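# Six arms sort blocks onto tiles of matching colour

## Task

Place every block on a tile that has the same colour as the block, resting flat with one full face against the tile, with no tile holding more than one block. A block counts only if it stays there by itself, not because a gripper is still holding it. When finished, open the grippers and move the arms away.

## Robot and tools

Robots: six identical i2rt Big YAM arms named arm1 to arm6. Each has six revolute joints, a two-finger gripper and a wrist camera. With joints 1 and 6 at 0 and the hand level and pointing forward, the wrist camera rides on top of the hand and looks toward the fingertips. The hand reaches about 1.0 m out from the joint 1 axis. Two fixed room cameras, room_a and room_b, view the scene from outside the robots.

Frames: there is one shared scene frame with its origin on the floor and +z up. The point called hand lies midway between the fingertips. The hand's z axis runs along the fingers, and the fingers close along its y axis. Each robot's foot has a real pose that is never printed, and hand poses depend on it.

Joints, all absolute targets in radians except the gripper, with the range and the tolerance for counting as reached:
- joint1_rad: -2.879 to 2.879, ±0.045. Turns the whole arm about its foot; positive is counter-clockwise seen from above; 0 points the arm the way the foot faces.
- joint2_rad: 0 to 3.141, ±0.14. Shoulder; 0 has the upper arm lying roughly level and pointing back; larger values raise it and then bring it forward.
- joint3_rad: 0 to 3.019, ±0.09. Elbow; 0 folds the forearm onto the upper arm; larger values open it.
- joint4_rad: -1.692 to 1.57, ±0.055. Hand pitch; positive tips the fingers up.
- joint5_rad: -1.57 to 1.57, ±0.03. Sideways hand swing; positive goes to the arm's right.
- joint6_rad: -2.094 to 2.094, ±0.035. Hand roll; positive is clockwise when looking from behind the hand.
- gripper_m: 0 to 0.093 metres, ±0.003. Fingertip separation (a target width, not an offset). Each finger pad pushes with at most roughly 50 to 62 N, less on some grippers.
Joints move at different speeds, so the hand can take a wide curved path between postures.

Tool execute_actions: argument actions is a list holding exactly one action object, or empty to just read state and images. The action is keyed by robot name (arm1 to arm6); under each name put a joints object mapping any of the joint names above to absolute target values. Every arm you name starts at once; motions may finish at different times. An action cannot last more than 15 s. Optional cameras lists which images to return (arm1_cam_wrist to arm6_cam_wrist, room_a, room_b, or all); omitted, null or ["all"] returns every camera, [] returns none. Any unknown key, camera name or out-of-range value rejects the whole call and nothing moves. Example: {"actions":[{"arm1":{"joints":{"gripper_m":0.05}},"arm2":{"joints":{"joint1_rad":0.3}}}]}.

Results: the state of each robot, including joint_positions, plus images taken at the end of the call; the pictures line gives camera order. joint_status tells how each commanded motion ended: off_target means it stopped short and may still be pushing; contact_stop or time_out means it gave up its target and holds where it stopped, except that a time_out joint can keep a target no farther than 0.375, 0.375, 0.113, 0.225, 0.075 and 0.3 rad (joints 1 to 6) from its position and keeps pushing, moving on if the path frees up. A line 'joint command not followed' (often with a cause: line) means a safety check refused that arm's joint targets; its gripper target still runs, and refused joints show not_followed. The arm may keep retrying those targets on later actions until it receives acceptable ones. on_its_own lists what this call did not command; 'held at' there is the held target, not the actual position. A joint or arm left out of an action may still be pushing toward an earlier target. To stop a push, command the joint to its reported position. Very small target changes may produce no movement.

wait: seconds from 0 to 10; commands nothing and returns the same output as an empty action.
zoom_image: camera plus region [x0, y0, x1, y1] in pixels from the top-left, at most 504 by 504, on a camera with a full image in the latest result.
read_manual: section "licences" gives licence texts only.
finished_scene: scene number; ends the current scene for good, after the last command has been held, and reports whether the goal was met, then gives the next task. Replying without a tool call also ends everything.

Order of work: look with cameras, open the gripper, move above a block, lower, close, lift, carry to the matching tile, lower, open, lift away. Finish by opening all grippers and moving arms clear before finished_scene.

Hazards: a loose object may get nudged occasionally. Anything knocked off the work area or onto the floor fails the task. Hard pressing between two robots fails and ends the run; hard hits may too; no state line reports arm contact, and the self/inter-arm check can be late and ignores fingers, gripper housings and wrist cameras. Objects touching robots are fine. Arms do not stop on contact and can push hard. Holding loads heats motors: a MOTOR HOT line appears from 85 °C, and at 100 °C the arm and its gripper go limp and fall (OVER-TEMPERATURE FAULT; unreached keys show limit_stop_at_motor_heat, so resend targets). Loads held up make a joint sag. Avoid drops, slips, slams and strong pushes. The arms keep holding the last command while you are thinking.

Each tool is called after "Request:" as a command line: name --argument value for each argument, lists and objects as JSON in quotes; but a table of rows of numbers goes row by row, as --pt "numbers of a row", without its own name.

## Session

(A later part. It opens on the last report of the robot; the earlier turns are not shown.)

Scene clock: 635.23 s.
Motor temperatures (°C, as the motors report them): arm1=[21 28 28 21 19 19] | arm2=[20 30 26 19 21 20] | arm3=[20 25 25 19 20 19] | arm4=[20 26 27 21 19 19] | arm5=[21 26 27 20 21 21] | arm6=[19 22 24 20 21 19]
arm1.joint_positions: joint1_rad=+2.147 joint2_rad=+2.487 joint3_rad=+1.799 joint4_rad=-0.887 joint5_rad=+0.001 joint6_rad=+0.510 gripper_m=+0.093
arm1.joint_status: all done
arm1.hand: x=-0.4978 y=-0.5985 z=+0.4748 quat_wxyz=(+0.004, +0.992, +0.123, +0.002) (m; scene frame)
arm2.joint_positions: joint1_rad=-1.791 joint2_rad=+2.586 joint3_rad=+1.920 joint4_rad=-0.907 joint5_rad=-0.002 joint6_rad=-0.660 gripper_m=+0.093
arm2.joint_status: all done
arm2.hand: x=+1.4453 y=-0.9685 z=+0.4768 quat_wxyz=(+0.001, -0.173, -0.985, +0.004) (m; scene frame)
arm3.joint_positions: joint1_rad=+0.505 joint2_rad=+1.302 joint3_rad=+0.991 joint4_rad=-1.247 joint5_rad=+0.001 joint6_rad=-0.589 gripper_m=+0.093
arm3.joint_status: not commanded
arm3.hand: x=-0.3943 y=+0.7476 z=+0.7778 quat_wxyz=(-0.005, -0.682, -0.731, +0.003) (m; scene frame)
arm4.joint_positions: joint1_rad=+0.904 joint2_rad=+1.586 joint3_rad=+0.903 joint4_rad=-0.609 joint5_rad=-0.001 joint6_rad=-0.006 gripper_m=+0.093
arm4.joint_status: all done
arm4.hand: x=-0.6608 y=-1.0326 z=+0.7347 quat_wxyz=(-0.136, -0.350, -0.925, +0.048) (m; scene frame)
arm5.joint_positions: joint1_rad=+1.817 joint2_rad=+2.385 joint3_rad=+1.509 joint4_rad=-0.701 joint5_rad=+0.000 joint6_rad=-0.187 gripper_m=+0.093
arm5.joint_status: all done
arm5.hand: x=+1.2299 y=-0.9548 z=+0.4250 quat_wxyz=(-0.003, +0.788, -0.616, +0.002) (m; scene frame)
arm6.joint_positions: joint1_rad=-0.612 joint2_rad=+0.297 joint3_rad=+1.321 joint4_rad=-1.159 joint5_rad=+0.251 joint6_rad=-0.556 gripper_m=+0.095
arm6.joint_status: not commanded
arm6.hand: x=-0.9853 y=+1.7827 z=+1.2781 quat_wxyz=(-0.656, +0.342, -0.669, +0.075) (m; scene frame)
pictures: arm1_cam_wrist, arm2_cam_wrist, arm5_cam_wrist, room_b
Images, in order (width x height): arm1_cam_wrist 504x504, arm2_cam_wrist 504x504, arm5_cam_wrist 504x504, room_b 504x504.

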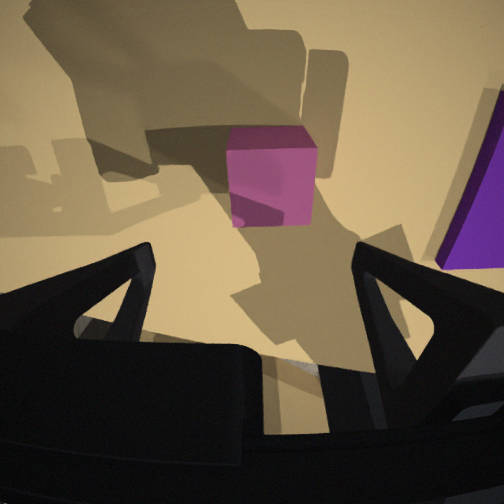

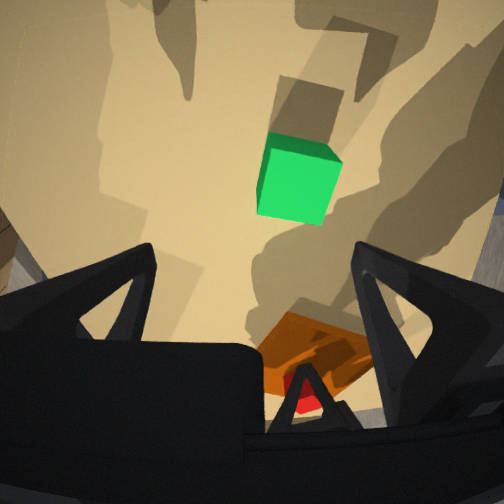

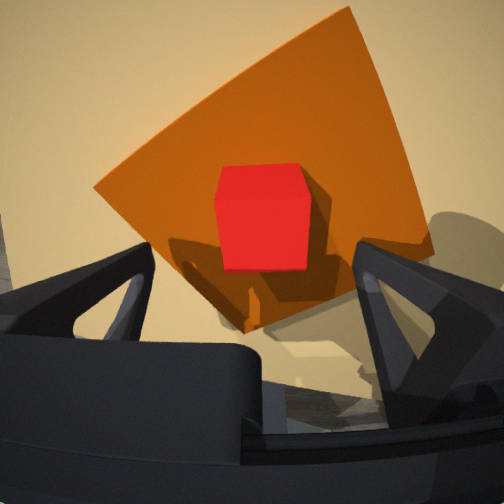

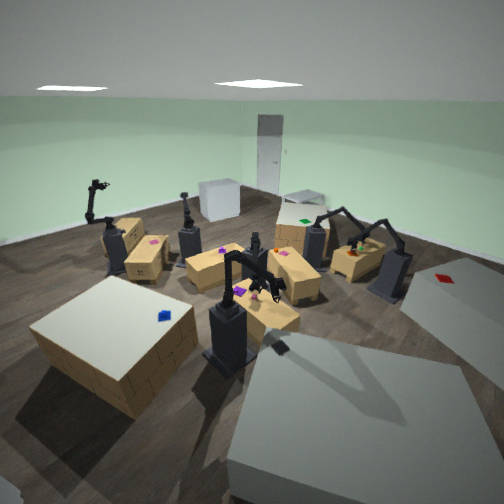

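Request:
execute_actions --actions '[{"arm1":{"joints":{"joint1_rad":2.124,"joint2_rad":2.61,"joint3_rad":1.89,"joint4_rad":-0.82,"joint6_rad":0.485}},"arm2":{"joints":{"joint1_rad":-1.815,"joint2_rad":2.77,"joint3_rad":2.134,"joint4_rad":-0.915,"joint6_rad":-0.48}},"arm5":{"joints":{"joint2_rad":2.415,"joint3_rad":1.6,"joint4_rad":-0.73}}}]' --cameras '["arm1_cam_wrist","arm2_cam_wrist","arm5_cam_wrist","room_b"]'

Request:
zoom_image --camera "room_b" --region '[130, 290, 200, 340]'

Scene clock: 658.23 s.
Motor temperatures (°C, as the motors report them): arm1=[21 30 29 21 19 19] | arm2=[20 31 28 19 21 20] | arm3=[20 24 25 19 20 19] | arm4=[20 26 28 21 19 19] | arm5=[21 27 27 20 21 21] | arm6=[19 22 24 20 21 19]
arm1.joint_positions: joint1_rad=+2.130 joint2_rad=+2.608 joint3_rad=+1.868 joint4_rad=-0.825 joint5_rad=+0.001 joint6_rad=+0.492 gripper_m=+0.093
arm1.joint_status: all done
arm1.hand: x=-0.5117 y=-0.5963 z=+0.4171 quat_wxyz=(+0.007, +0.992, +0.122, -0.002) (m; scene frame)
arm2.joint_positions: joint1_rad=-1.807 joint2_rad=+2.771 joint3_rad=+2.091 joint4_rad=-0.907 joint5_rad=+0.000 joint6_rad=-0.490 gripper_m=+0.093
arm2.joint_status: all done
arm2.hand: x=+1.4426 y=-0.9859 z=+0.4045 quat_wxyz=(+0.007, -0.264, -0.965, -0.001) (m; scene frame)
arm3.joint_positions: joint1_rad=+0.505 joint2_rad=+1.302 joint3_rad=+0.991 joint4_rad=-1.247 joint5_rad=+0.001 joint6_rad=-0.589 gripper_m=+0.093
arm3.joint_status: not commanded
arm3.hand: x=-0.3943 y=+0.7476 z=+0.7778 quat_wxyz=(-0.005, -0.682, -0.731, +0.003) (m; scene frame)
arm4.joint_positions: joint1_rad=+0.904 joint2_rad=+1.586 joint3_rad=+0.903 joint4_rad=-0.609 joint5_rad=-0.001 joint6_rad=-0.006 gripper_m=+0.093
arm4.joint_status: not commanded
arm4.hand: x=-0.6608 y=-1.0326 z=+0.7347 quat_wxyz=(-0.136, -0.350, -0.925, +0.048) (m; scene frame)
arm5.joint_positions: joint1_rad=+1.817 joint2_rad=+2.413 joint3_rad=+1.562 joint4_rad=-0.716 joint5_rad=+0.000 joint6_rad=-0.187 gripper_m=+0.093
arm5.joint_status: all done
arm5.hand: x=+1.2291 y=-0.9392 z=+0.4221 quat_wxyz=(-0.007, +0.788, -0.616, -0.001) (m; scene frame)
arm6.joint_positions: joint1_rad=-0.612 joint2_rad=+0.297 joint3_rad=+1.321 joint4_rad=-1.159 joint5_rad=+0.251 joint6_rad=-0.556 gripper_m=+0.095
arm6.joint_status: not commanded
arm6.hand: x=-0.9853 y=+1.7827 z=+1.2781 quat_wxyz=(-0.656, +0.342, -0.669, +0.075) (m; scene frame)
pictures: arm1_cam_wrist, arm2_cam_wrist, arm5_cam_wrist, room_b
Images, in order (width x height): arm1_cam_wrist 504x504, arm2_cam_wrist 504x504, arm5_cam_wrist 504x504, room_b 504x504.

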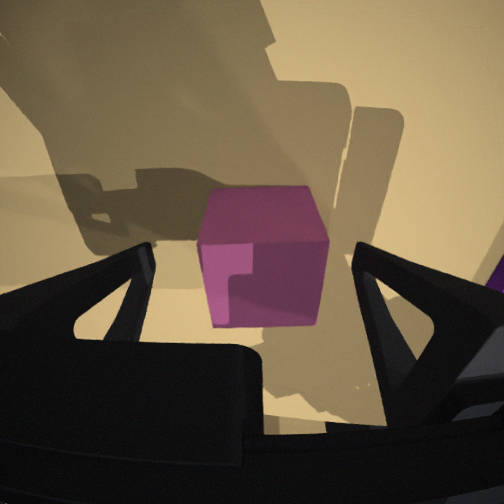

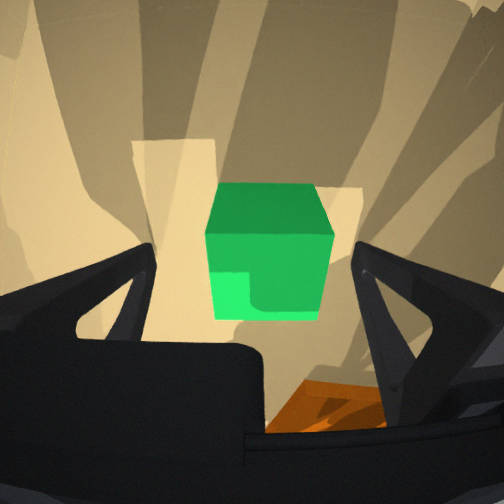

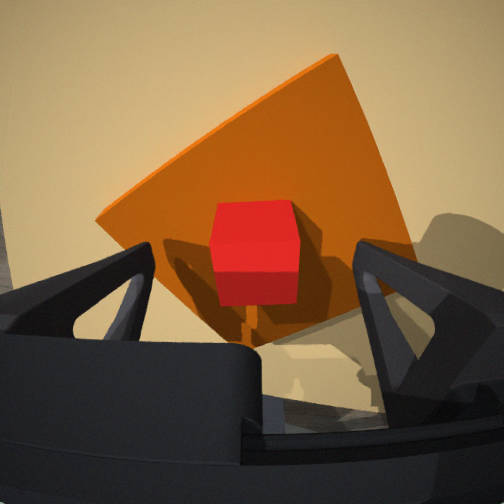

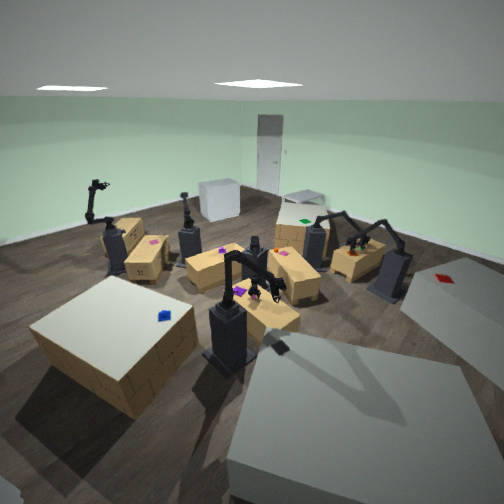

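Region (130, 290, 200, 340) of room_b's 504x504 image, scaled by 7.200, with more detail than that image has; it fills the top 360 rows of this view, and the rest is white.

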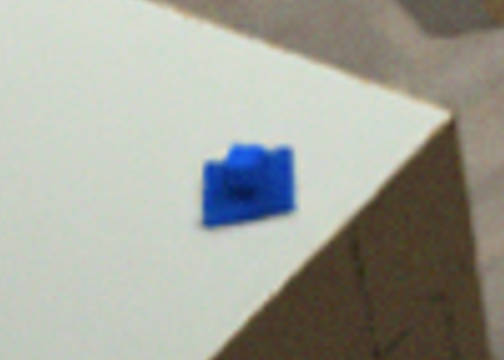

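Request:
execute_actions --actions '[{"arm1":{"joints":{"gripper_m":0.028}},"arm2":{"joints":{"gripper_m":0.022}},"arm5":{"joints":{"gripper_m":0.018}}}]' --cameras '[]'

Scene clock: 663.57 s.
Motor temperatures (°C, as the motors report them): arm1=[21 31 29 21 19 19] | arm2=[20 32 28 19 21 20] | arm3=[20 24 25 19 20 19] | arm4=[20 26 28 21 19 19] | arm5=[21 27 27 20 21 21] | arm6=[19 22 24 20 21 19]
arm1.joint_positions: joint1_rad=+2.130 joint2_rad=+2.608 joint3_rad=+1.868 joint4_rad=-0.825 joint5_rad=+0.001 joint6_rad=+0.492 gripper_m=+0.041
arm1.joint_status: gripper_m off_target (ended at +0.041, target +0.028)
arm1.hand: x=-0.5117 y=-0.5963 z=+0.4171 quat_wxyz=(+0.007, +0.992, +0.123, -0.002) (m; scene frame)
arm2.joint_positions: joint1_rad=-1.807 joint2_rad=+2.771 joint3_rad=+2.091 joint4_rad=-0.907 joint5_rad=+0.000 joint6_rad=-0.489 gripper_m=+0.037
arm2.joint_status: gripper_m off_target (ended at +0.037, target +0.022)
arm2.hand: x=+1.4425 y=-0.9860 z=+0.4045 quat_wxyz=(+0.007, -0.264, -0.964, -0.001) (m; scene frame)
arm3.joint_positions: joint1_rad=+0.505 joint2_rad=+1.302 joint3_rad=+0.991 joint4_rad=-1.247 joint5_rad=+0.001 joint6_rad=-0.589 gripper_m=+0.093
arm3.joint_status: not commanded
arm3.hand: x=-0.3943 y=+0.7476 z=+0.7778 quat_wxyz=(-0.005, -0.682, -0.731, +0.003) (m; scene frame)
arm4.joint_positions: joint1_rad=+0.904 joint2_rad=+1.586 joint3_rad=+0.903 joint4_rad=-0.609 joint5_rad=-0.001 joint6_rad=-0.006 gripper_m=+0.093
arm4.joint_status: not commanded
arm4.hand: x=-0.6608 y=-1.0326 z=+0.7347 quat_wxyz=(-0.136, -0.350, -0.925, +0.048) (m; scene frame)
arm5.joint_positions: joint1_rad=+1.817 joint2_rad=+2.413 joint3_rad=+1.562 joint4_rad=-0.716 joint5_rad=+0.000 joint6_rad=-0.186 gripper_m=+0.031
arm5.joint_status: gripper_m off_target (ended at +0.031, target +0.018)
arm5.hand: x=+1.2291 y=-0.9392 z=+0.4221 quat_wxyz=(-0.007, +0.787, -0.616, -0.001) (m; scene frame)
arm6.joint_positions: joint1_rad=-0.612 joint2_rad=+0.297 joint3_rad=+1.321 joint4_rad=-1.159 joint5_rad=+0.251 joint6_rad=-0.556 gripper_m=+0.095
arm6.joint_status: not commanded
arm6.hand: x=-0.9853 y=+1.7827 z=+1.2781 quat_wxyz=(-0.656, +0.342, -0.669, +0.075) (m; scene frame)
pictures: none
No camera images: the call's "cameras" was empty. Leave "cameras" out to get every camera's image.

Request:
execute_actions --actions '[]' --cameras '["room_a", "room_b"]'

Scene clock: 682.27 s.
Motor temperatures (°C, as the motors report them): arm1=[21 31 29 21 19 19] | arm2=[20 32 29 19 21 20] | arm3=[20 24 26 19 20 19] | arm4=[20 25 28 21 19 19] | arm5=[21 27 28 20 21 21] | arm6=[19 22 24 20 21 19]
arm1.joint_positions: joint1_rad=+2.130 joint2_rad=+2.608 joint3_rad=+1.868 joint4_rad=-0.825 joint5_rad=+0.001 joint6_rad=+0.492 gripper_m=+0.041
arm1.joint_status: gripper_m off_target (ended at +0.041, target +0.028)
arm1.hand: x=-0.5117 y=-0.5963 z=+0.4171 quat_wxyz=(+0.007, +0.992, +0.123, -0.002) (m; scene frame)
arm2.joint_positions: joint1_rad=-1.807 joint2_rad=+2.771 joint3_rad=+2.091 joint4_rad=-0.907 joint5_rad=+0.000 joint6_rad=-0.489 gripper_m=+0.037
arm2.joint_status: gripper_m off_target (ended at +0.037, target +0.022)
arm2.hand: x=+1.4425 y=-0.9860 z=+0.4045 quat_wxyz=(+0.007, -0.264, -0.964, -0.001) (m; scene frame)
arm3.joint_positions: joint1_rad=+0.505 joint2_rad=+1.302 joint3_rad=+0.991 joint4_rad=-1.247 joint5_rad=+0.001 joint6_rad=-0.589 gripper_m=+0.093
arm3.joint_status: not commanded
arm3.hand: x=-0.3943 y=+0.7476 z=+0.7778 quat_wxyz=(-0.005, -0.682, -0.731, +0.003) (m; scene frame)
arm4.joint_positions: joint1_rad=+0.904 joint2_rad=+1.586 joint3_rad=+0.903 joint4_rad=-0.609 joint5_rad=-0.001 joint6_rad=-0.006 gripper_m=+0.093
arm4.joint_status: not commanded
arm4.hand: x=-0.6608 y=-1.0326 z=+0.7347 quat_wxyz=(-0.136, -0.350, -0.925, +0.048) (m; scene frame)
arm5.joint_positions: joint1_rad=+1.817 joint2_rad=+2.413 joint3_rad=+1.562 joint4_rad=-0.716 joint5_rad=+0.000 joint6_rad=-0.186 gripper_m=+0.031
arm5.joint_status: gripper_m off_target (ended at +0.031, target +0.018)
arm5.hand: x=+1.2291 y=-0.9392 z=+0.4221 quat_wxyz=(-0.007, +0.787, -0.616, -0.001) (m; scene frame)
arm6.joint_positions: joint1_rad=-0.612 joint2_rad=+0.297 joint3_rad=+1.321 joint4_rad=-1.159 joint5_rad=+0.251 joint6_rad=-0.556 gripper_m=+0.095
arm6.joint_status: not commanded
arm6.hand: x=-0.9853 y=+1.7827 z=+1.2781 quat_wxyz=(-0.656, +0.342, -0.669, +0.075) (m; scene frame)
pictures: room_a, room_b
Images, in order (width x height): room_a 504x504, room_b 504x504.

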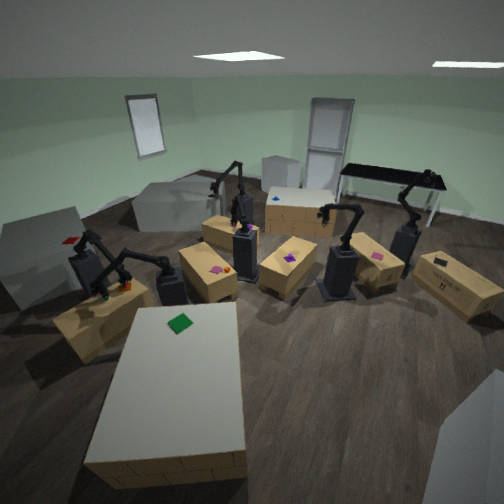

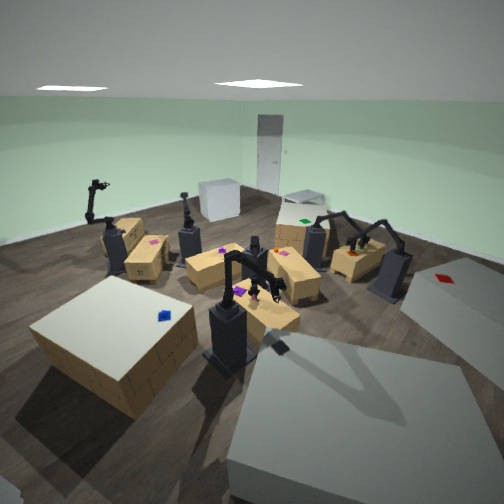

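Request:
execute_actions --actions '[]' --cameras '["arm1_cam_wrist", "arm2_cam_wrist", "arm5_cam_wrist", "arm4_cam_wrist"]'

Scene clock: 696.63 s.
Motor temperatures (°C, as the motors report them): arm1=[21 31 29 21 19 19] | arm2=[20 32 30 19 21 20] | arm3=[20 24 26 19 20 19] | arm4=[20 25 28 21 19 19] | arm5=[21 27 28 20 21 21] | arm6=[19 22 24 20 21 19]
arm1.joint_positions: joint1_rad=+2.130 joint2_rad=+2.608 joint3_rad=+1.868 joint4_rad=-0.825 joint5_rad=+0.001 joint6_rad=+0.492 gripper_m=+0.041
arm1.joint_status: gripper_m off_target (ended at +0.041, target +0.028)
arm1.hand: x=-0.5117 y=-0.5963 z=+0.4171 quat_wxyz=(+0.007, +0.992, +0.123, -0.002) (m; scene frame)
arm2.joint_positions: joint1_rad=-1.807 joint2_rad=+2.771 joint3_rad=+2.091 joint4_rad=-0.907 joint5_rad=+0.000 joint6_rad=-0.489 gripper_m=+0.037
arm2.joint_status: gripper_m off_target (ended at +0.037, target +0.022)
arm2.hand: x=+1.4425 y=-0.9860 z=+0.4045 quat_wxyz=(+0.007, -0.264, -0.964, -0.001) (m; scene frame)
arm3.joint_positions: joint1_rad=+0.505 joint2_rad=+1.302 joint3_rad=+0.991 joint4_rad=-1.247 joint5_rad=+0.001 joint6_rad=-0.589 gripper_m=+0.093
arm3.joint_status: not commanded
arm3.hand: x=-0.3943 y=+0.7476 z=+0.7778 quat_wxyz=(-0.005, -0.682, -0.731, +0.003) (m; scene frame)
arm4.joint_positions: joint1_rad=+0.904 joint2_rad=+1.586 joint3_rad=+0.903 joint4_rad=-0.609 joint5_rad=-0.001 joint6_rad=-0.006 gripper_m=+0.093
arm4.joint_status: not commanded
arm4.hand: x=-0.6608 y=-1.0326 z=+0.7347 quat_wxyz=(-0.136, -0.350, -0.925, +0.048) (m; scene frame)
arm5.joint_positions: joint1_rad=+1.817 joint2_rad=+2.413 joint3_rad=+1.562 joint4_rad=-0.716 joint5_rad=+0.000 joint6_rad=-0.186 gripper_m=+0.031
arm5.joint_status: gripper_m off_target (ended at +0.031, target +0.018)
arm5.hand: x=+1.2291 y=-0.9392 z=+0.4221 quat_wxyz=(-0.007, +0.787, -0.616, -0.001) (m; scene frame)
arm6.joint_positions: joint1_rad=-0.612 joint2_rad=+0.297 joint3_rad=+1.321 joint4_rad=-1.159 joint5_rad=+0.251 joint6_rad=-0.556 gripper_m=+0.095
arm6.joint_status: not commanded
arm6.hand: x=-0.9853 y=+1.7827 z=+1.2781 quat_wxyz=(-0.656, +0.342, -0.669, +0.075) (m; scene frame)
pictures: arm1_cam_wrist, arm2_cam_wrist, arm4_cam_wrist, arm5_cam_wrist
Images, in order (width x height): arm1_cam_wrist 504x504, arm2_cam_wrist 504x504, arm4_cam_wrist 504x504, arm5_cam_wrist 504x504.

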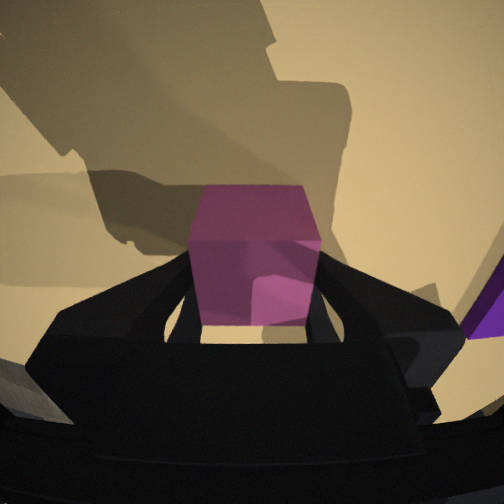

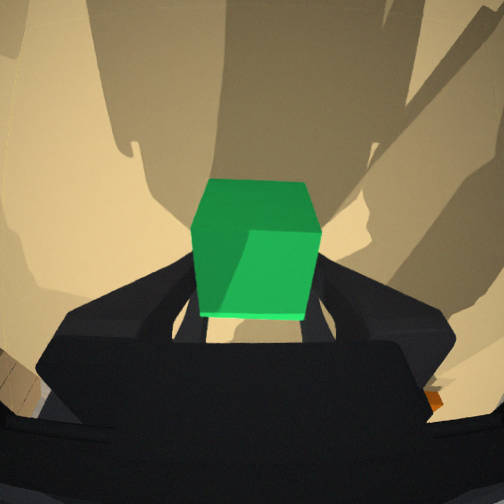

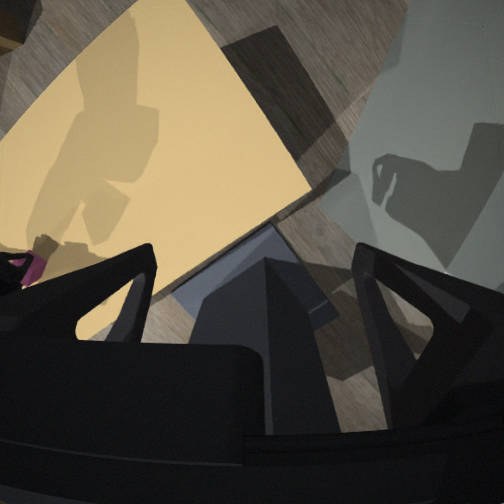

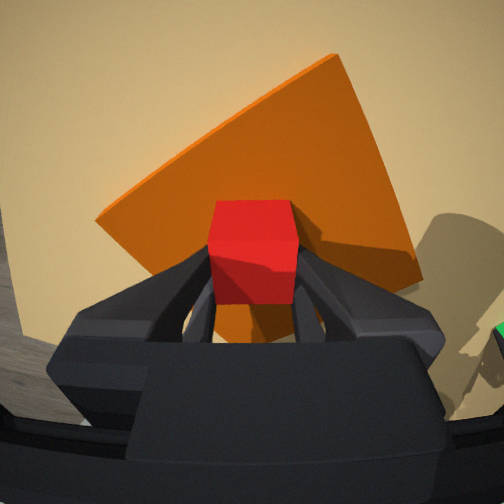

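Request:
execute_actions --actions '[{"arm1": {"joints": {"joint1_rad": -1.91, "joint2_rad": 2.25, "joint3_rad": 1.75, "joint4_rad": -1.08, "joint6_rad": -0.20}}, "arm2": {"joints": {"joint1_rad": 0.04, "joint2_rad": 1.79, "joint3_rad": 1.64, "joint4_rad": -1.425, "joint6_rad": 0.0}}, "arm5": {"joints": {"joint1_rad": -1.69, "joint2_rad": 1.72, "joint3_rad": 1.33, "joint4_rad": -1.185, "joint6_rad": 0.69}}}]' --cameras '["arm1_cam_wrist", "arm2_cam_wrist", "arm5_cam_wrist", "room_a"]'

Scene clock: 801.13 s.
Motor temperatures (°C, as the motors report them): arm1=[21 33 30 21 19 19] | arm2=[20 34 31 19 21 20] | arm3=[20 23 26 19 20 19] | arm4=[20 24 28 21 19 19] | arm5=[21 28 28 20 21 21] | arm6=[19 22 24 20 21 19]
arm1.joint_positions: joint1_rad=-1.912 joint2_rad=+2.250 joint3_rad=+1.755 joint4_rad=-1.072 joint5_rad=+0.001 joint6_rad=-0.193 gripper_m=+0.041
arm1.joint_status: all done
arm1.hand: x=+0.6222 y=-0.2523 z=+0.6105 quat_wxyz=(-0.003, +0.015, -1.000, +0.006) (m; scene frame)
arm2.joint_positions: joint1_rad=+0.051 joint2_rad=+1.786 joint3_rad=+1.639 joint4_rad=-1.411 joint5_rad=-0.001 joint6_rad=-0.010 gripper_m=+0.037
arm2.joint_status: all done
arm2.hand: x=+1.4546 y=+0.0170 z=+0.8612 quat_wxyz=(-0.002, +0.410, -0.912, +0.000) (m; scene frame)
arm3.joint_positions: joint1_rad=+0.505 joint2_rad=+1.302 joint3_rad=+0.991 joint4_rad=-1.247 joint5_rad=+0.001 joint6_rad=-0.589 gripper_m=+0.093
arm3.joint_status: not commanded
arm3.hand: x=-0.3943 y=+0.7476 z=+0.7778 quat_wxyz=(-0.005, -0.682, -0.731, +0.003) (m; scene frame)
arm4.joint_positions: joint1_rad=+0.904 joint2_rad=+1.586 joint3_rad=+0.903 joint4_rad=-0.609 joint5_rad=-0.001 joint6_rad=-0.006 gripper_m=+0.093
arm4.joint_status: not commanded
arm4.hand: x=-0.6608 y=-1.0326 z=+0.7347 quat_wxyz=(-0.136, -0.350, -0.925, +0.048) (m; scene frame)
arm5.joint_positions: joint1_rad=-1.697 joint2_rad=+1.738 joint3_rad=+1.334 joint4_rad=-1.170 joint5_rad=+0.000 joint6_rad=+0.679 gripper_m=+0.031
arm5.joint_status: all done
arm5.hand: x=+1.1034 y=-2.0199 z=+0.7107 quat_wxyz=(+0.004, -0.959, -0.283, -0.005) (m; scene frame)
arm6.joint_positions: joint1_rad=-0.612 joint2_rad=+0.297 joint3_rad=+1.321 joint4_rad=-1.159 joint5_rad=+0.251 joint6_rad=-0.556 gripper_m=+0.095
arm6.joint_status: not commanded
arm6.hand: x=-0.9853 y=+1.7827 z=+1.2781 quat_wxyz=(-0.656, +0.342, -0.669, +0.075) (m; scene frame)
pictures: arm1_cam_wrist, arm2_cam_wrist, arm5_cam_wrist, room_a
Images, in order (width x height): arm1_cam_wrist 504x504, arm2_cam_wrist 504x504, arm5_cam_wrist 504x504, room_a 504x504.

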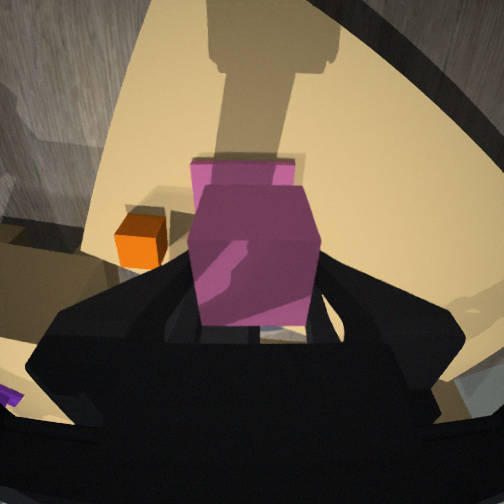

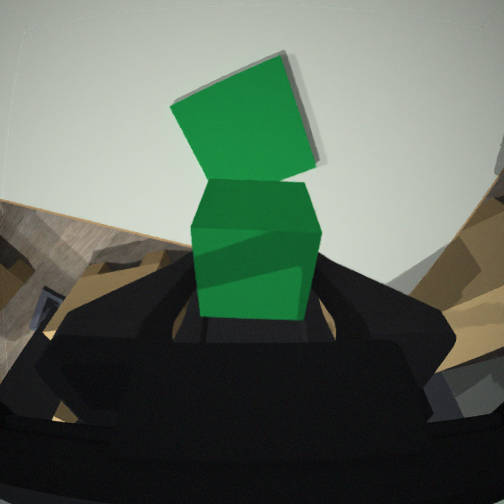

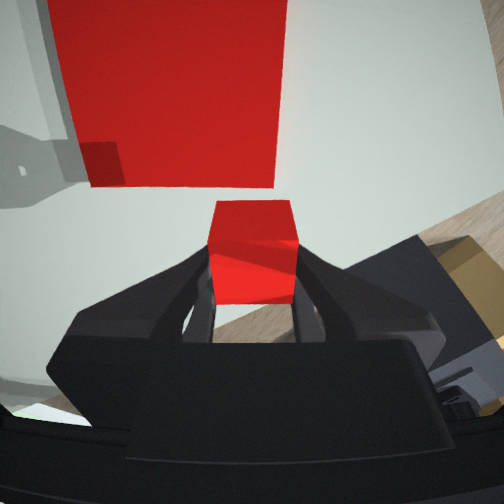

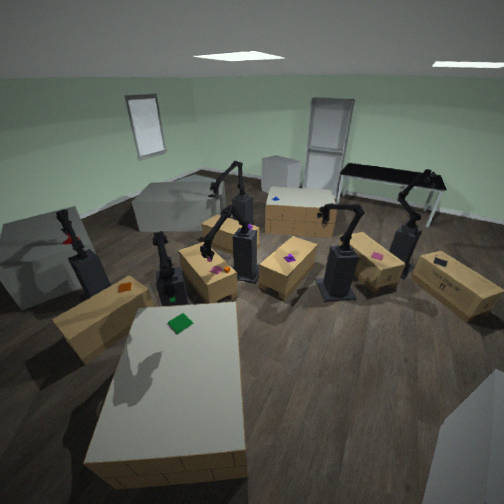

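Request:
execute_actions --actions '[{"arm1": {"joints": {"joint1_rad": -1.925, "joint2_rad": 2.39, "joint3_rad": 1.424, "joint4_rad": -0.593}}, "arm2": {"joints": {"joint1_rad": 0.06, "joint2_rad": 1.91, "joint3_rad": 1.368, "joint4_rad": -1.008, "joint6_rad": -0.40}}, "arm5": {"joints": {"joint1_rad": -1.685, "joint2_rad": 1.98, "joint3_rad": 1.53, "joint4_rad": -1.065}}}]' --cameras '["arm1_cam_wrist", "arm2_cam_wrist", "arm5_cam_wrist"]'

Scene clock: 843.80 s.
Motor temperatures (°C, as the motors report them): arm1=[21 32 29 21 19 19] | arm2=[20 32 30 19 21 20] | arm3=[20 23 26 19 20 19] | arm4=[20 24 28 21 19 19] | arm5=[21 27 27 20 21 21] | arm6=[19 22 24 20 21 19]
arm1.joint_positions: joint1_rad=-1.915 joint2_rad=+2.395 joint3_rad=+1.419 joint4_rad=-0.601 joint5_rad=+0.003 joint6_rad=-0.193 gripper_m=+0.041
arm1.joint_status: all done
arm1.hand: x=+0.5318 y=-0.2414 z=+0.4301 quat_wxyz=(+0.003, +0.014, -1.000, +0.006) (m; scene frame)
arm2.joint_positions: joint1_rad=+0.051 joint2_rad=+1.939 joint3_rad=+1.347 joint4_rad=-1.024 joint5_rad=-0.001 joint6_rad=-0.390 gripper_m=+0.037
arm2.joint_status: all done
arm2.hand: x=+1.4386 y=-0.0015 z=+0.6780 quat_wxyz=(+0.026, +0.574, -0.818, +0.007) (m; scene frame)
arm3.joint_positions: joint1_rad=+0.505 joint2_rad=+1.302 joint3_rad=+0.991 joint4_rad=-1.248 joint5_rad=+0.001 joint6_rad=-0.589 gripper_m=+0.093
arm3.joint_status: not commanded
arm3.hand: x=-0.3942 y=+0.7476 z=+0.7778 quat_wxyz=(-0.005, -0.682, -0.731, +0.003) (m; scene frame)
arm4.joint_positions: joint1_rad=+0.904 joint2_rad=+1.586 joint3_rad=+0.903 joint4_rad=-0.609 joint5_rad=-0.001 joint6_rad=-0.006 gripper_m=+0.093
arm4.joint_status: not commanded
arm4.hand: x=-0.6608 y=-1.0326 z=+0.7347 quat_wxyz=(-0.136, -0.350, -0.925, +0.048) (m; scene frame)
arm5.joint_positions: joint1_rad=-1.693 joint2_rad=+1.998 joint3_rad=+1.487 joint4_rad=-1.074 joint5_rad=-0.001 joint6_rad=+0.680 gripper_m=+0.031
arm5.joint_status: all done
arm5.hand: x=+1.0853 y=-2.0842 z=+0.6276 quat_wxyz=(+0.009, -0.958, -0.285, -0.009) (m; scene frame)
arm6.joint_positions: joint1_rad=-0.612 joint2_rad=+0.297 joint3_rad=+1.321 joint4_rad=-1.159 joint5_rad=+0.251 joint6_rad=-0.556 gripper_m=+0.095
arm6.joint_status: not commanded
arm6.hand: x=-0.9853 y=+1.7827 z=+1.2781 quat_wxyz=(-0.656, +0.342, -0.669, +0.075) (m; scene frame)
pictures: arm1_cam_wrist, arm2_cam_wrist, arm5_cam_wrist
Images, in order (width x height): arm1_cam_wrist 504x504, arm2_cam_wrist 504x504, arm5_cam_wrist 504x504.

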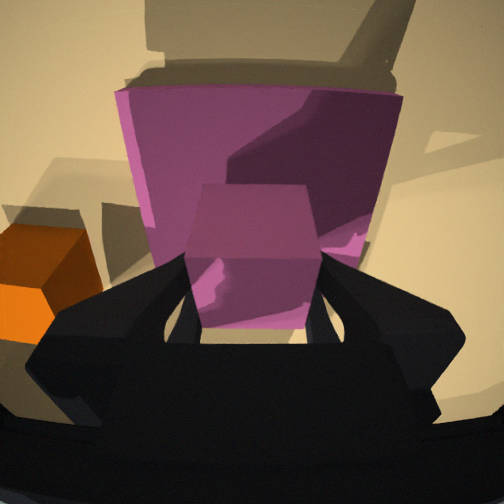

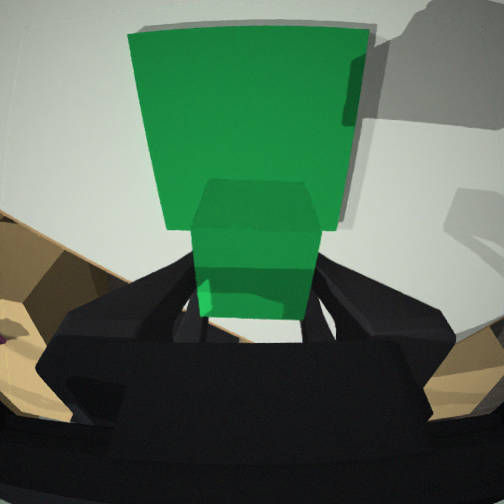

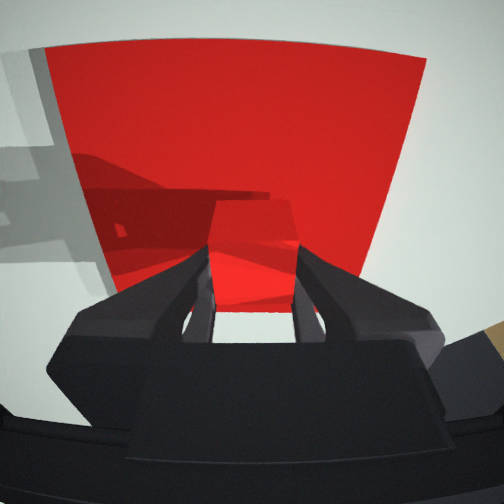

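Request:
zoom_image --camera "arm1_cam_wrist" --region '[130, 150, 380, 350]'

Request:
zoom_image --camera "arm2_cam_wrist" --region '[100, 0, 400, 300]'

Region (130, 150, 380, 350) of arm1_cam_wrist's 504x504 image, scaled by 2.016, with more detail than that image has; it fills the top 403 rows of this view, and the rest is white.

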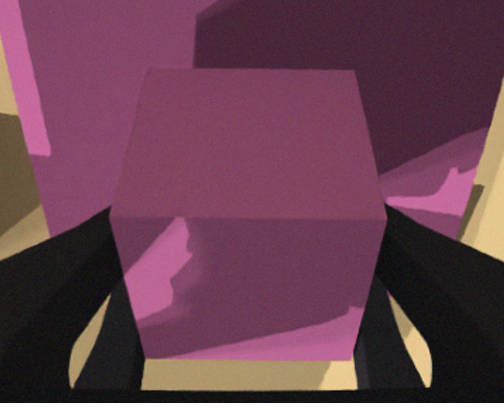

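Region (100, 0, 400, 300) of arm2_cam_wrist's 504x504 image, scaled by 1.680, with more detail than that image has.

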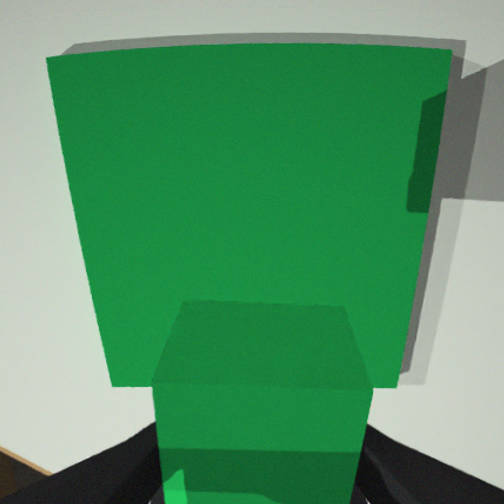

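Request:
execute_actions --actions '[{"arm1": {"joints": {"joint2_rad": 2.42, "joint4_rad": -0.575}}, "arm2": {"joints": {"joint2_rad": 2.0, "joint3_rad": 1.32, "joint4_rad": -0.843}}, "arm5": {"joints": {"joint2_rad": 2.009, "joint4_rad": -1.03}}}]' --cameras '["arm1_cam_wrist", "arm2_cam_wrist", "arm5_cam_wrist"]'

Scene clock: 883.97 s.
Motor temperatures (°C, as the motors report them): arm1=[21 32 28 21 19 19] | arm2=[20 32 30 19 21 20] | arm3=[20 22 26 19 20 19] | arm4=[20 24 28 21 19 19] | arm5=[21 28 29 20 21 21] | arm6=[19 22 24 20 21 19]
arm1.joint_positions: joint1_rad=-1.915 joint2_rad=+2.401 joint3_rad=+1.419 joint4_rad=-0.585 joint5_rad=+0.003 joint6_rad=-0.193 gripper_m=+0.041
arm1.joint_status: all done
arm1.hand: x=+0.5339 y=-0.2417 z=+0.4270 quat_wxyz=(-0.003, +0.014, -1.000, +0.007) (m; scene frame)
arm2.joint_positions: joint1_rad=+0.051 joint2_rad=+1.998 joint3_rad=+1.318 joint4_rad=-0.860 joint5_rad=-0.001 joint6_rad=-0.390 gripper_m=+0.037
arm2.joint_status: all done
arm2.hand: x=+1.4504 y=+0.0112 z=+0.6382 quat_wxyz=(-0.011, +0.575, -0.818, -0.001) (m; scene frame)
arm3.joint_positions: joint1_rad=+0.505 joint2_rad=+1.302 joint3_rad=+0.991 joint4_rad=-1.247 joint5_rad=+0.001 joint6_rad=-0.589 gripper_m=+0.093
arm3.joint_status: not commanded
arm3.hand: x=-0.3943 y=+0.7476 z=+0.7778 quat_wxyz=(-0.005, -0.682, -0.731, +0.003) (m; scene frame)
arm4.joint_positions: joint1_rad=+0.904 joint2_rad=+1.586 joint3_rad=+0.903 joint4_rad=-0.609 joint5_rad=-0.001 joint6_rad=-0.006 gripper_m=+0.093
arm4.joint_status: not commanded
arm4.hand: x=-0.6608 y=-1.0326 z=+0.7347 quat_wxyz=(-0.136, -0.350, -0.925, +0.048) (m; scene frame)
arm5.joint_positions: joint1_rad=-1.693 joint2_rad=+2.010 joint3_rad=+1.487 joint4_rad=-1.046 joint5_rad=-0.001 joint6_rad=+0.680 gripper_m=+0.031
arm5.joint_status: all done
arm5.hand: x=+1.0836 y=-2.0895 z=+0.6212 quat_wxyz=(+0.002, -0.958, -0.285, -0.004) (m; scene frame)
arm6.joint_positions: joint1_rad=-0.612 joint2_rad=+0.297 joint3_rad=+1.321 joint4_rad=-1.159 joint5_rad=+0.251 joint6_rad=-0.556 gripper_m=+0.095
arm6.joint_status: not commanded
arm6.hand: x=-0.9853 y=+1.7827 z=+1.2781 quat_wxyz=(-0.656, +0.342, -0.669, +0.075) (m; scene frame)
pictures: arm1_cam_wrist, arm2_cam_wrist, arm5_cam_wrist
Images, in order (width x height): arm1_cam_wrist 504x504, arm2_cam_wrist 504x504, arm5_cam_wrist 504x504.

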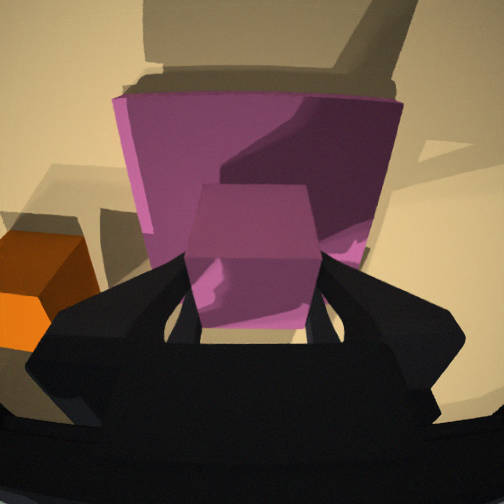

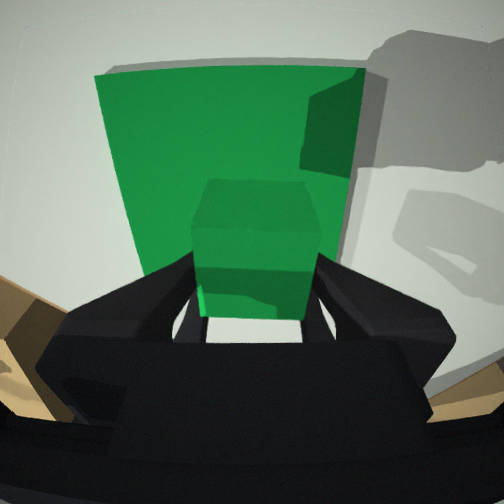

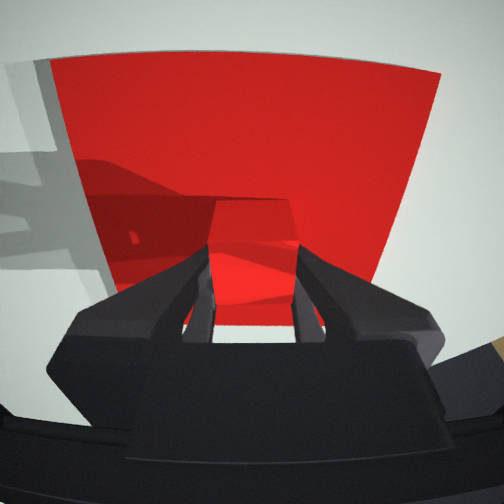

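Request:
zoom_image --camera "arm2_cam_wrist" --region '[80, 40, 400, 290]'

Region (80, 40, 400, 290) of arm2_cam_wrist's 504x504 image, scaled by 1.575, with more detail than that image has; it fills the top 394 rows of this view, and the rest is white.

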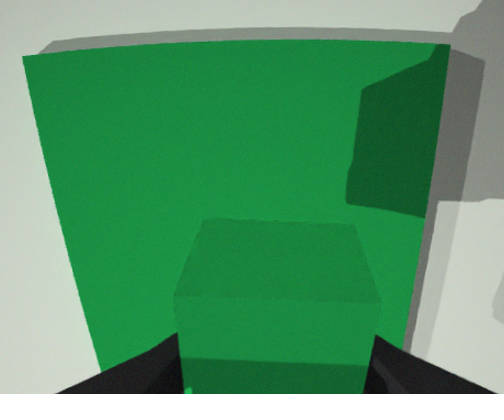

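Request:
execute_actions --actions '[{"arm1": {"joints": {"joint2_rad": 2.43, "joint4_rad": -0.565}}, "arm2": {"joints": {"joint1_rad": 0.065, "joint2_rad": 2.08, "joint4_rad": -0.782}}, "arm5": {"joints": {"gripper_m": 0.075}}}]' --cameras '["arm1_cam_wrist", "arm2_cam_wrist", "arm5_cam_wrist"]'

Scene clock: 913.03 s.
Motor temperatures (°C, as the motors report them): arm1=[21 31 28 21 19 19] | arm2=[20 32 29 19 21 20] | arm3=[20 22 26 19 20 19] | arm4=[20 24 28 21 19 19] | arm5=[21 28 30 20 21 21] | arm6=[19 22 24 20 21 19]
arm1.joint_positions: joint1_rad=-1.915 joint2_rad=+2.404 joint3_rad=+1.419 joint4_rad=-0.576 joint5_rad=+0.003 joint6_rad=-0.193 gripper_m=+0.041
arm1.joint_status: all done
arm1.hand: x=+0.5349 y=-0.2419 z=+0.4254 quat_wxyz=(-0.006, +0.014, -1.000, +0.008) (m; scene frame)
arm2.joint_positions: joint1_rad=+0.052 joint2_rad=+2.083 joint3_rad=+1.318 joint4_rad=-0.798 joint5_rad=-0.001 joint6_rad=-0.390 gripper_m=+0.037
arm2.joint_status: all done
arm2.hand: x=+1.4492 y=+0.0103 z=+0.5940 quat_wxyz=(+0.001, +0.575, -0.818, +0.001) (m; scene frame)
arm3.joint_positions: joint1_rad=+0.505 joint2_rad=+1.302 joint3_rad=+0.991 joint4_rad=-1.247 joint5_rad=+0.001 joint6_rad=-0.589 gripper_m=+0.093
arm3.joint_status: not commanded
arm3.hand: x=-0.3943 y=+0.7476 z=+0.7778 quat_wxyz=(-0.005, -0.682, -0.731, +0.003) (m; scene frame)
arm4.joint_positions: joint1_rad=+0.904 joint2_rad=+1.586 joint3_rad=+0.903 joint4_rad=-0.609 joint5_rad=-0.001 joint6_rad=-0.006 gripper_m=+0.093
arm4.joint_status: not commanded
arm4.hand: x=-0.6608 y=-1.0326 z=+0.7347 quat_wxyz=(-0.136, -0.350, -0.925, +0.048) (m; scene frame)
arm5.joint_positions: joint1_rad=-1.693 joint2_rad=+2.010 joint3_rad=+1.487 joint4_rad=-1.046 joint5_rad=-0.001 joint6_rad=+0.680 gripper_m=+0.075
arm5.joint_status: all done
arm5.hand: x=+1.0836 y=-2.0895 z=+0.6212 quat_wxyz=(+0.002, -0.958, -0.285, -0.004) (m; scene frame)
arm6.joint_positions: joint1_rad=-0.612 joint2_rad=+0.297 joint3_rad=+1.321 joint4_rad=-1.159 joint5_rad=+0.251 joint6_rad=-0.556 gripper_m=+0.095
arm6.joint_status: not commanded
arm6.hand: x=-0.9853 y=+1.7827 z=+1.2781 quat_wxyz=(-0.656, +0.342, -0.669, +0.075) (m; scene frame)
pictures: arm1_cam_wrist, arm2_cam_wrist, arm5_cam_wrist
Images, in order (width x height): arm1_cam_wrist 504x504, arm2_cam_wrist 504x504, arm5_cam_wrist 504x504.

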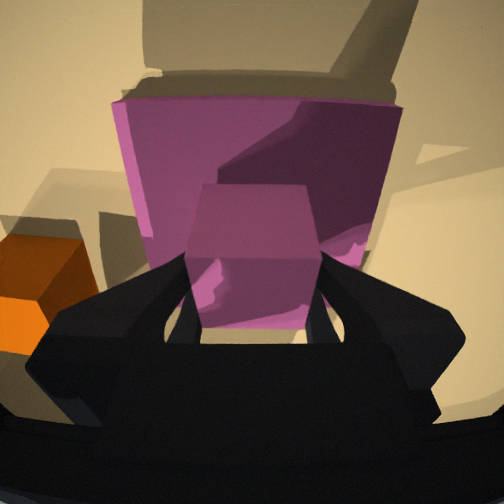

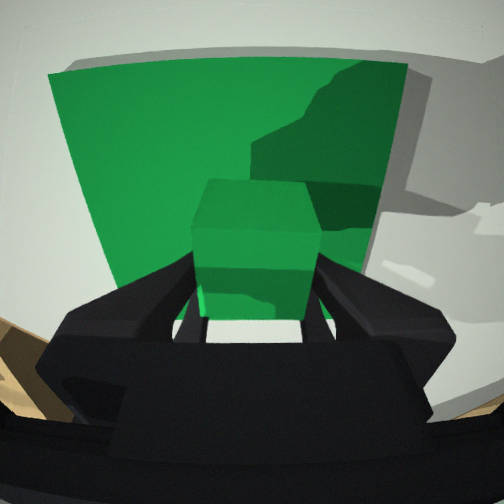

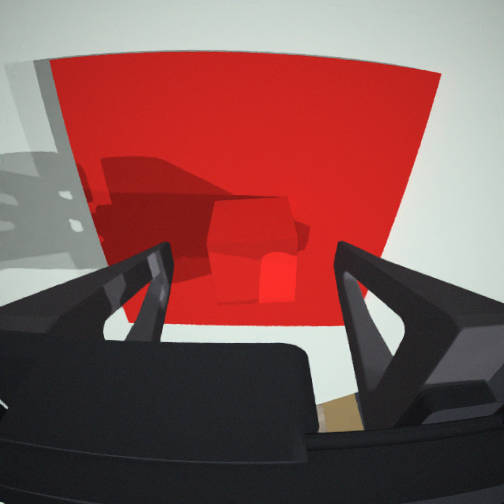

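Request:
execute_actions --actions '[{"arm1": {"joints": {"joint2_rad": 2.404, "gripper_m": 0.08}}, "arm2": {"joints": {"joint2_rad": 2.128, "joint4_rad": -0.74}}, "arm5": {"joints": {"joint2_rad": 1.90, "joint4_rad": -1.16}}}]' --cameras '["arm1_cam_wrist", "arm2_cam_wrist"]'

Scene clock: 932.53 s.
Motor temperatures (°C, as the motors report them): arm1=[21 31 28 21 19 19] | arm2=[20 32 29 19 21 20] | arm3=[20 22 26 19 20 19] | arm4=[20 24 28 21 19 19] | arm5=[21 28 30 20 21 21] | arm6=[19 22 24 20 21 19]
arm1.joint_positions: joint1_rad=-1.915 joint2_rad=+2.403 joint3_rad=+1.419 joint4_rad=-0.574 joint5_rad=+0.003 joint6_rad=-0.193 gripper_m=+0.080
arm1.joint_status: all done
arm1.hand: x=+0.5355 y=-0.2420 z=+0.4256 quat_wxyz=(-0.007, +0.014, -1.000, +0.008) (m; scene frame)
arm2.joint_positions: joint1_rad=+0.052 joint2_rad=+2.120 joint3_rad=+1.318 joint4_rad=-0.756 joint5_rad=-0.001 joint6_rad=-0.390 gripper_m=+0.037
arm2.joint_status: all done
arm2.hand: x=+1.4505 y=+0.0116 z=+0.5749 quat_wxyz=(-0.002, +0.575, -0.818, +0.001) (m; scene frame)
arm3.joint_positions: joint1_rad=+0.505 joint2_rad=+1.302 joint3_rad=+0.991 joint4_rad=-1.248 joint5_rad=+0.001 joint6_rad=-0.589 gripper_m=+0.093
arm3.joint_status: not commanded
arm3.hand: x=-0.3942 y=+0.7476 z=+0.7778 quat_wxyz=(-0.005, -0.682, -0.731, +0.003) (m; scene frame)
arm4.joint_positions: joint1_rad=+0.904 joint2_rad=+1.586 joint3_rad=+0.903 joint4_rad=-0.609 joint5_rad=-0.001 joint6_rad=-0.006 gripper_m=+0.093
arm4.joint_status: not commanded
arm4.hand: x=-0.6608 y=-1.0326 z=+0.7347 quat_wxyz=(-0.136, -0.350, -0.925, +0.048) (m; scene frame)
arm5.joint_positions: joint1_rad=-1.693 joint2_rad=+1.899 joint3_rad=+1.487 joint4_rad=-1.145 joint5_rad=-0.001 joint6_rad=+0.680 gripper_m=+0.075
arm5.joint_status: all done
arm5.hand: x=+1.0876 y=-2.0764 z=+0.6815 quat_wxyz=(-0.002, -0.958, -0.285, -0.001) (m; scene frame)
arm6.joint_positions: joint1_rad=-0.612 joint2_rad=+0.297 joint3_rad=+1.321 joint4_rad=-1.159 joint5_rad=+0.251 joint6_rad=-0.556 gripper_m=+0.095
arm6.joint_status: not commanded
arm6.hand: x=-0.9853 y=+1.7827 z=+1.2781 quat_wxyz=(-0.656, +0.342, -0.669, +0.075) (m; scene frame)
pictures: arm1_cam_wrist, arm2_cam_wrist
Images, in order (width x height): arm1_cam_wrist 504x504, arm2_cam_wrist 504x504.

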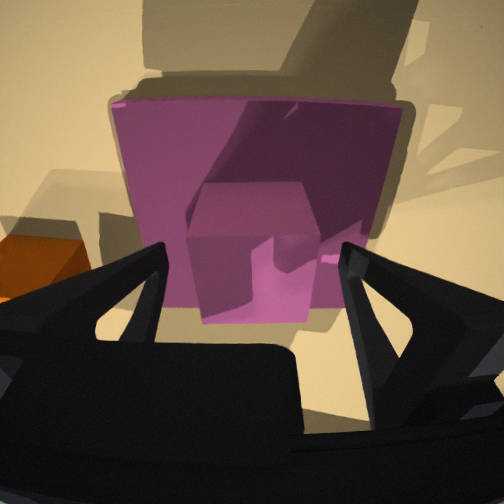

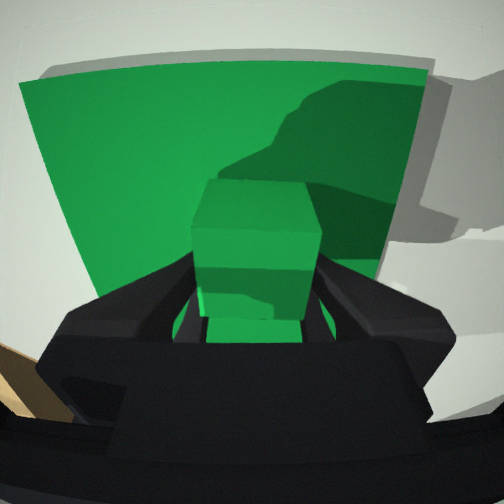

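Request:
execute_actions --actions '[{"arm1": {"joints": {"joint2_rad": 2.30, "joint4_rad": -0.69}}, "arm2": {"joints": {"gripper_m": 0.093, "joint2_rad": 2.03, "joint4_rad": -0.86}}}]' --cameras '["arm1_cam_wrist", "arm2_cam_wrist"]'

Scene clock: 976.20 s.
Motor temperatures (°C, as the motors report them): arm1=[21 32 28 21 19 19] | arm2=[20 32 28 19 21 20] | arm3=[20 22 26 19 20 19] | arm4=[20 24 28 21 19 19] | arm5=[21 27 30 20 21 21] | arm6=[19 22 24 20 21 19]
arm1.joint_positions: joint1_rad=-1.915 joint2_rad=+2.280 joint3_rad=+1.419 joint4_rad=-0.682 joint5_rad=+0.003 joint6_rad=-0.193 gripper_m=+0.080
arm1.joint_status: all done
arm1.hand: x=+0.5490 y=-0.2435 z=+0.4928 quat_wxyz=(-0.015, +0.014, -1.000, +0.010) (m; scene frame)
arm2.joint_positions: joint1_rad=+0.052 joint2_rad=+2.049 joint3_rad=+1.318 joint4_rad=-0.846 joint5_rad=-0.001 joint6_rad=-0.391 gripper_m=+0.093
arm2.joint_status: all done
arm2.hand: x=+1.4459 y=+0.0068 z=+0.6117 quat_wxyz=(+0.008, +0.575, -0.818, +0.003) (m; scene frame)
arm3.joint_positions: joint1_rad=+0.505 joint2_rad=+1.302 joint3_rad=+0.991 joint4_rad=-1.247 joint5_rad=+0.001 joint6_rad=-0.589 gripper_m=+0.093
arm3.joint_status: not commanded
arm3.hand: x=-0.3943 y=+0.7476 z=+0.7778 quat_wxyz=(-0.005, -0.682, -0.731, +0.003) (m; scene frame)
arm4.joint_positions: joint1_rad=+0.904 joint2_rad=+1.586 joint3_rad=+0.903 joint4_rad=-0.609 joint5_rad=-0.001 joint6_rad=-0.006 gripper_m=+0.093
arm4.joint_status: not commanded
arm4.hand: x=-0.6608 y=-1.0326 z=+0.7347 quat_wxyz=(-0.136, -0.350, -0.925, +0.048) (m; scene frame)
arm5.joint_positions: joint1_rad=-1.693 joint2_rad=+1.899 joint3_rad=+1.487 joint4_rad=-1.145 joint5_rad=-0.001 joint6_rad=+0.680 gripper_m=+0.075
arm5.joint_status: not commanded
arm5.hand: x=+1.0876 y=-2.0764 z=+0.6815 quat_wxyz=(-0.002, -0.958, -0.285, -0.001) (m; scene frame)
arm6.joint_positions: joint1_rad=-0.612 joint2_rad=+0.297 joint3_rad=+1.321 joint4_rad=-1.159 joint5_rad=+0.251 joint6_rad=-0.556 gripper_m=+0.095
arm6.joint_status: not commanded
arm6.hand: x=-0.9853 y=+1.7827 z=+1.2781 quat_wxyz=(-0.656, +0.342, -0.669, +0.075) (m; scene frame)
pictures: arm1_cam_wrist, arm2_cam_wrist
Images, in order (width x height): arm1_cam_wrist 504x504, arm2_cam_wrist 504x504.

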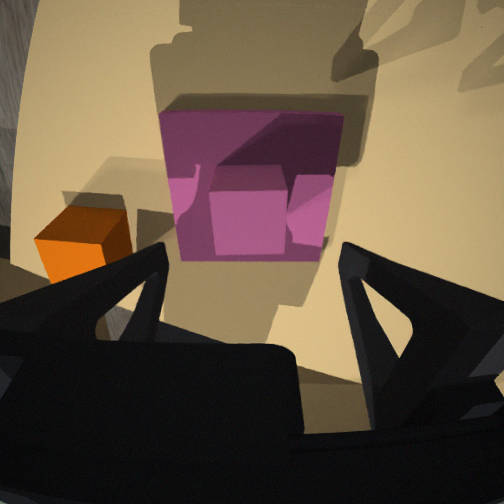

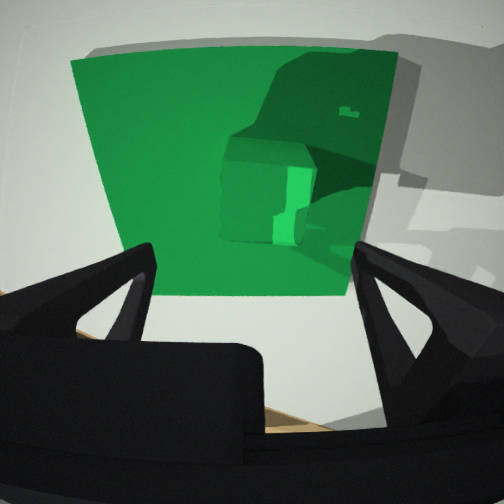

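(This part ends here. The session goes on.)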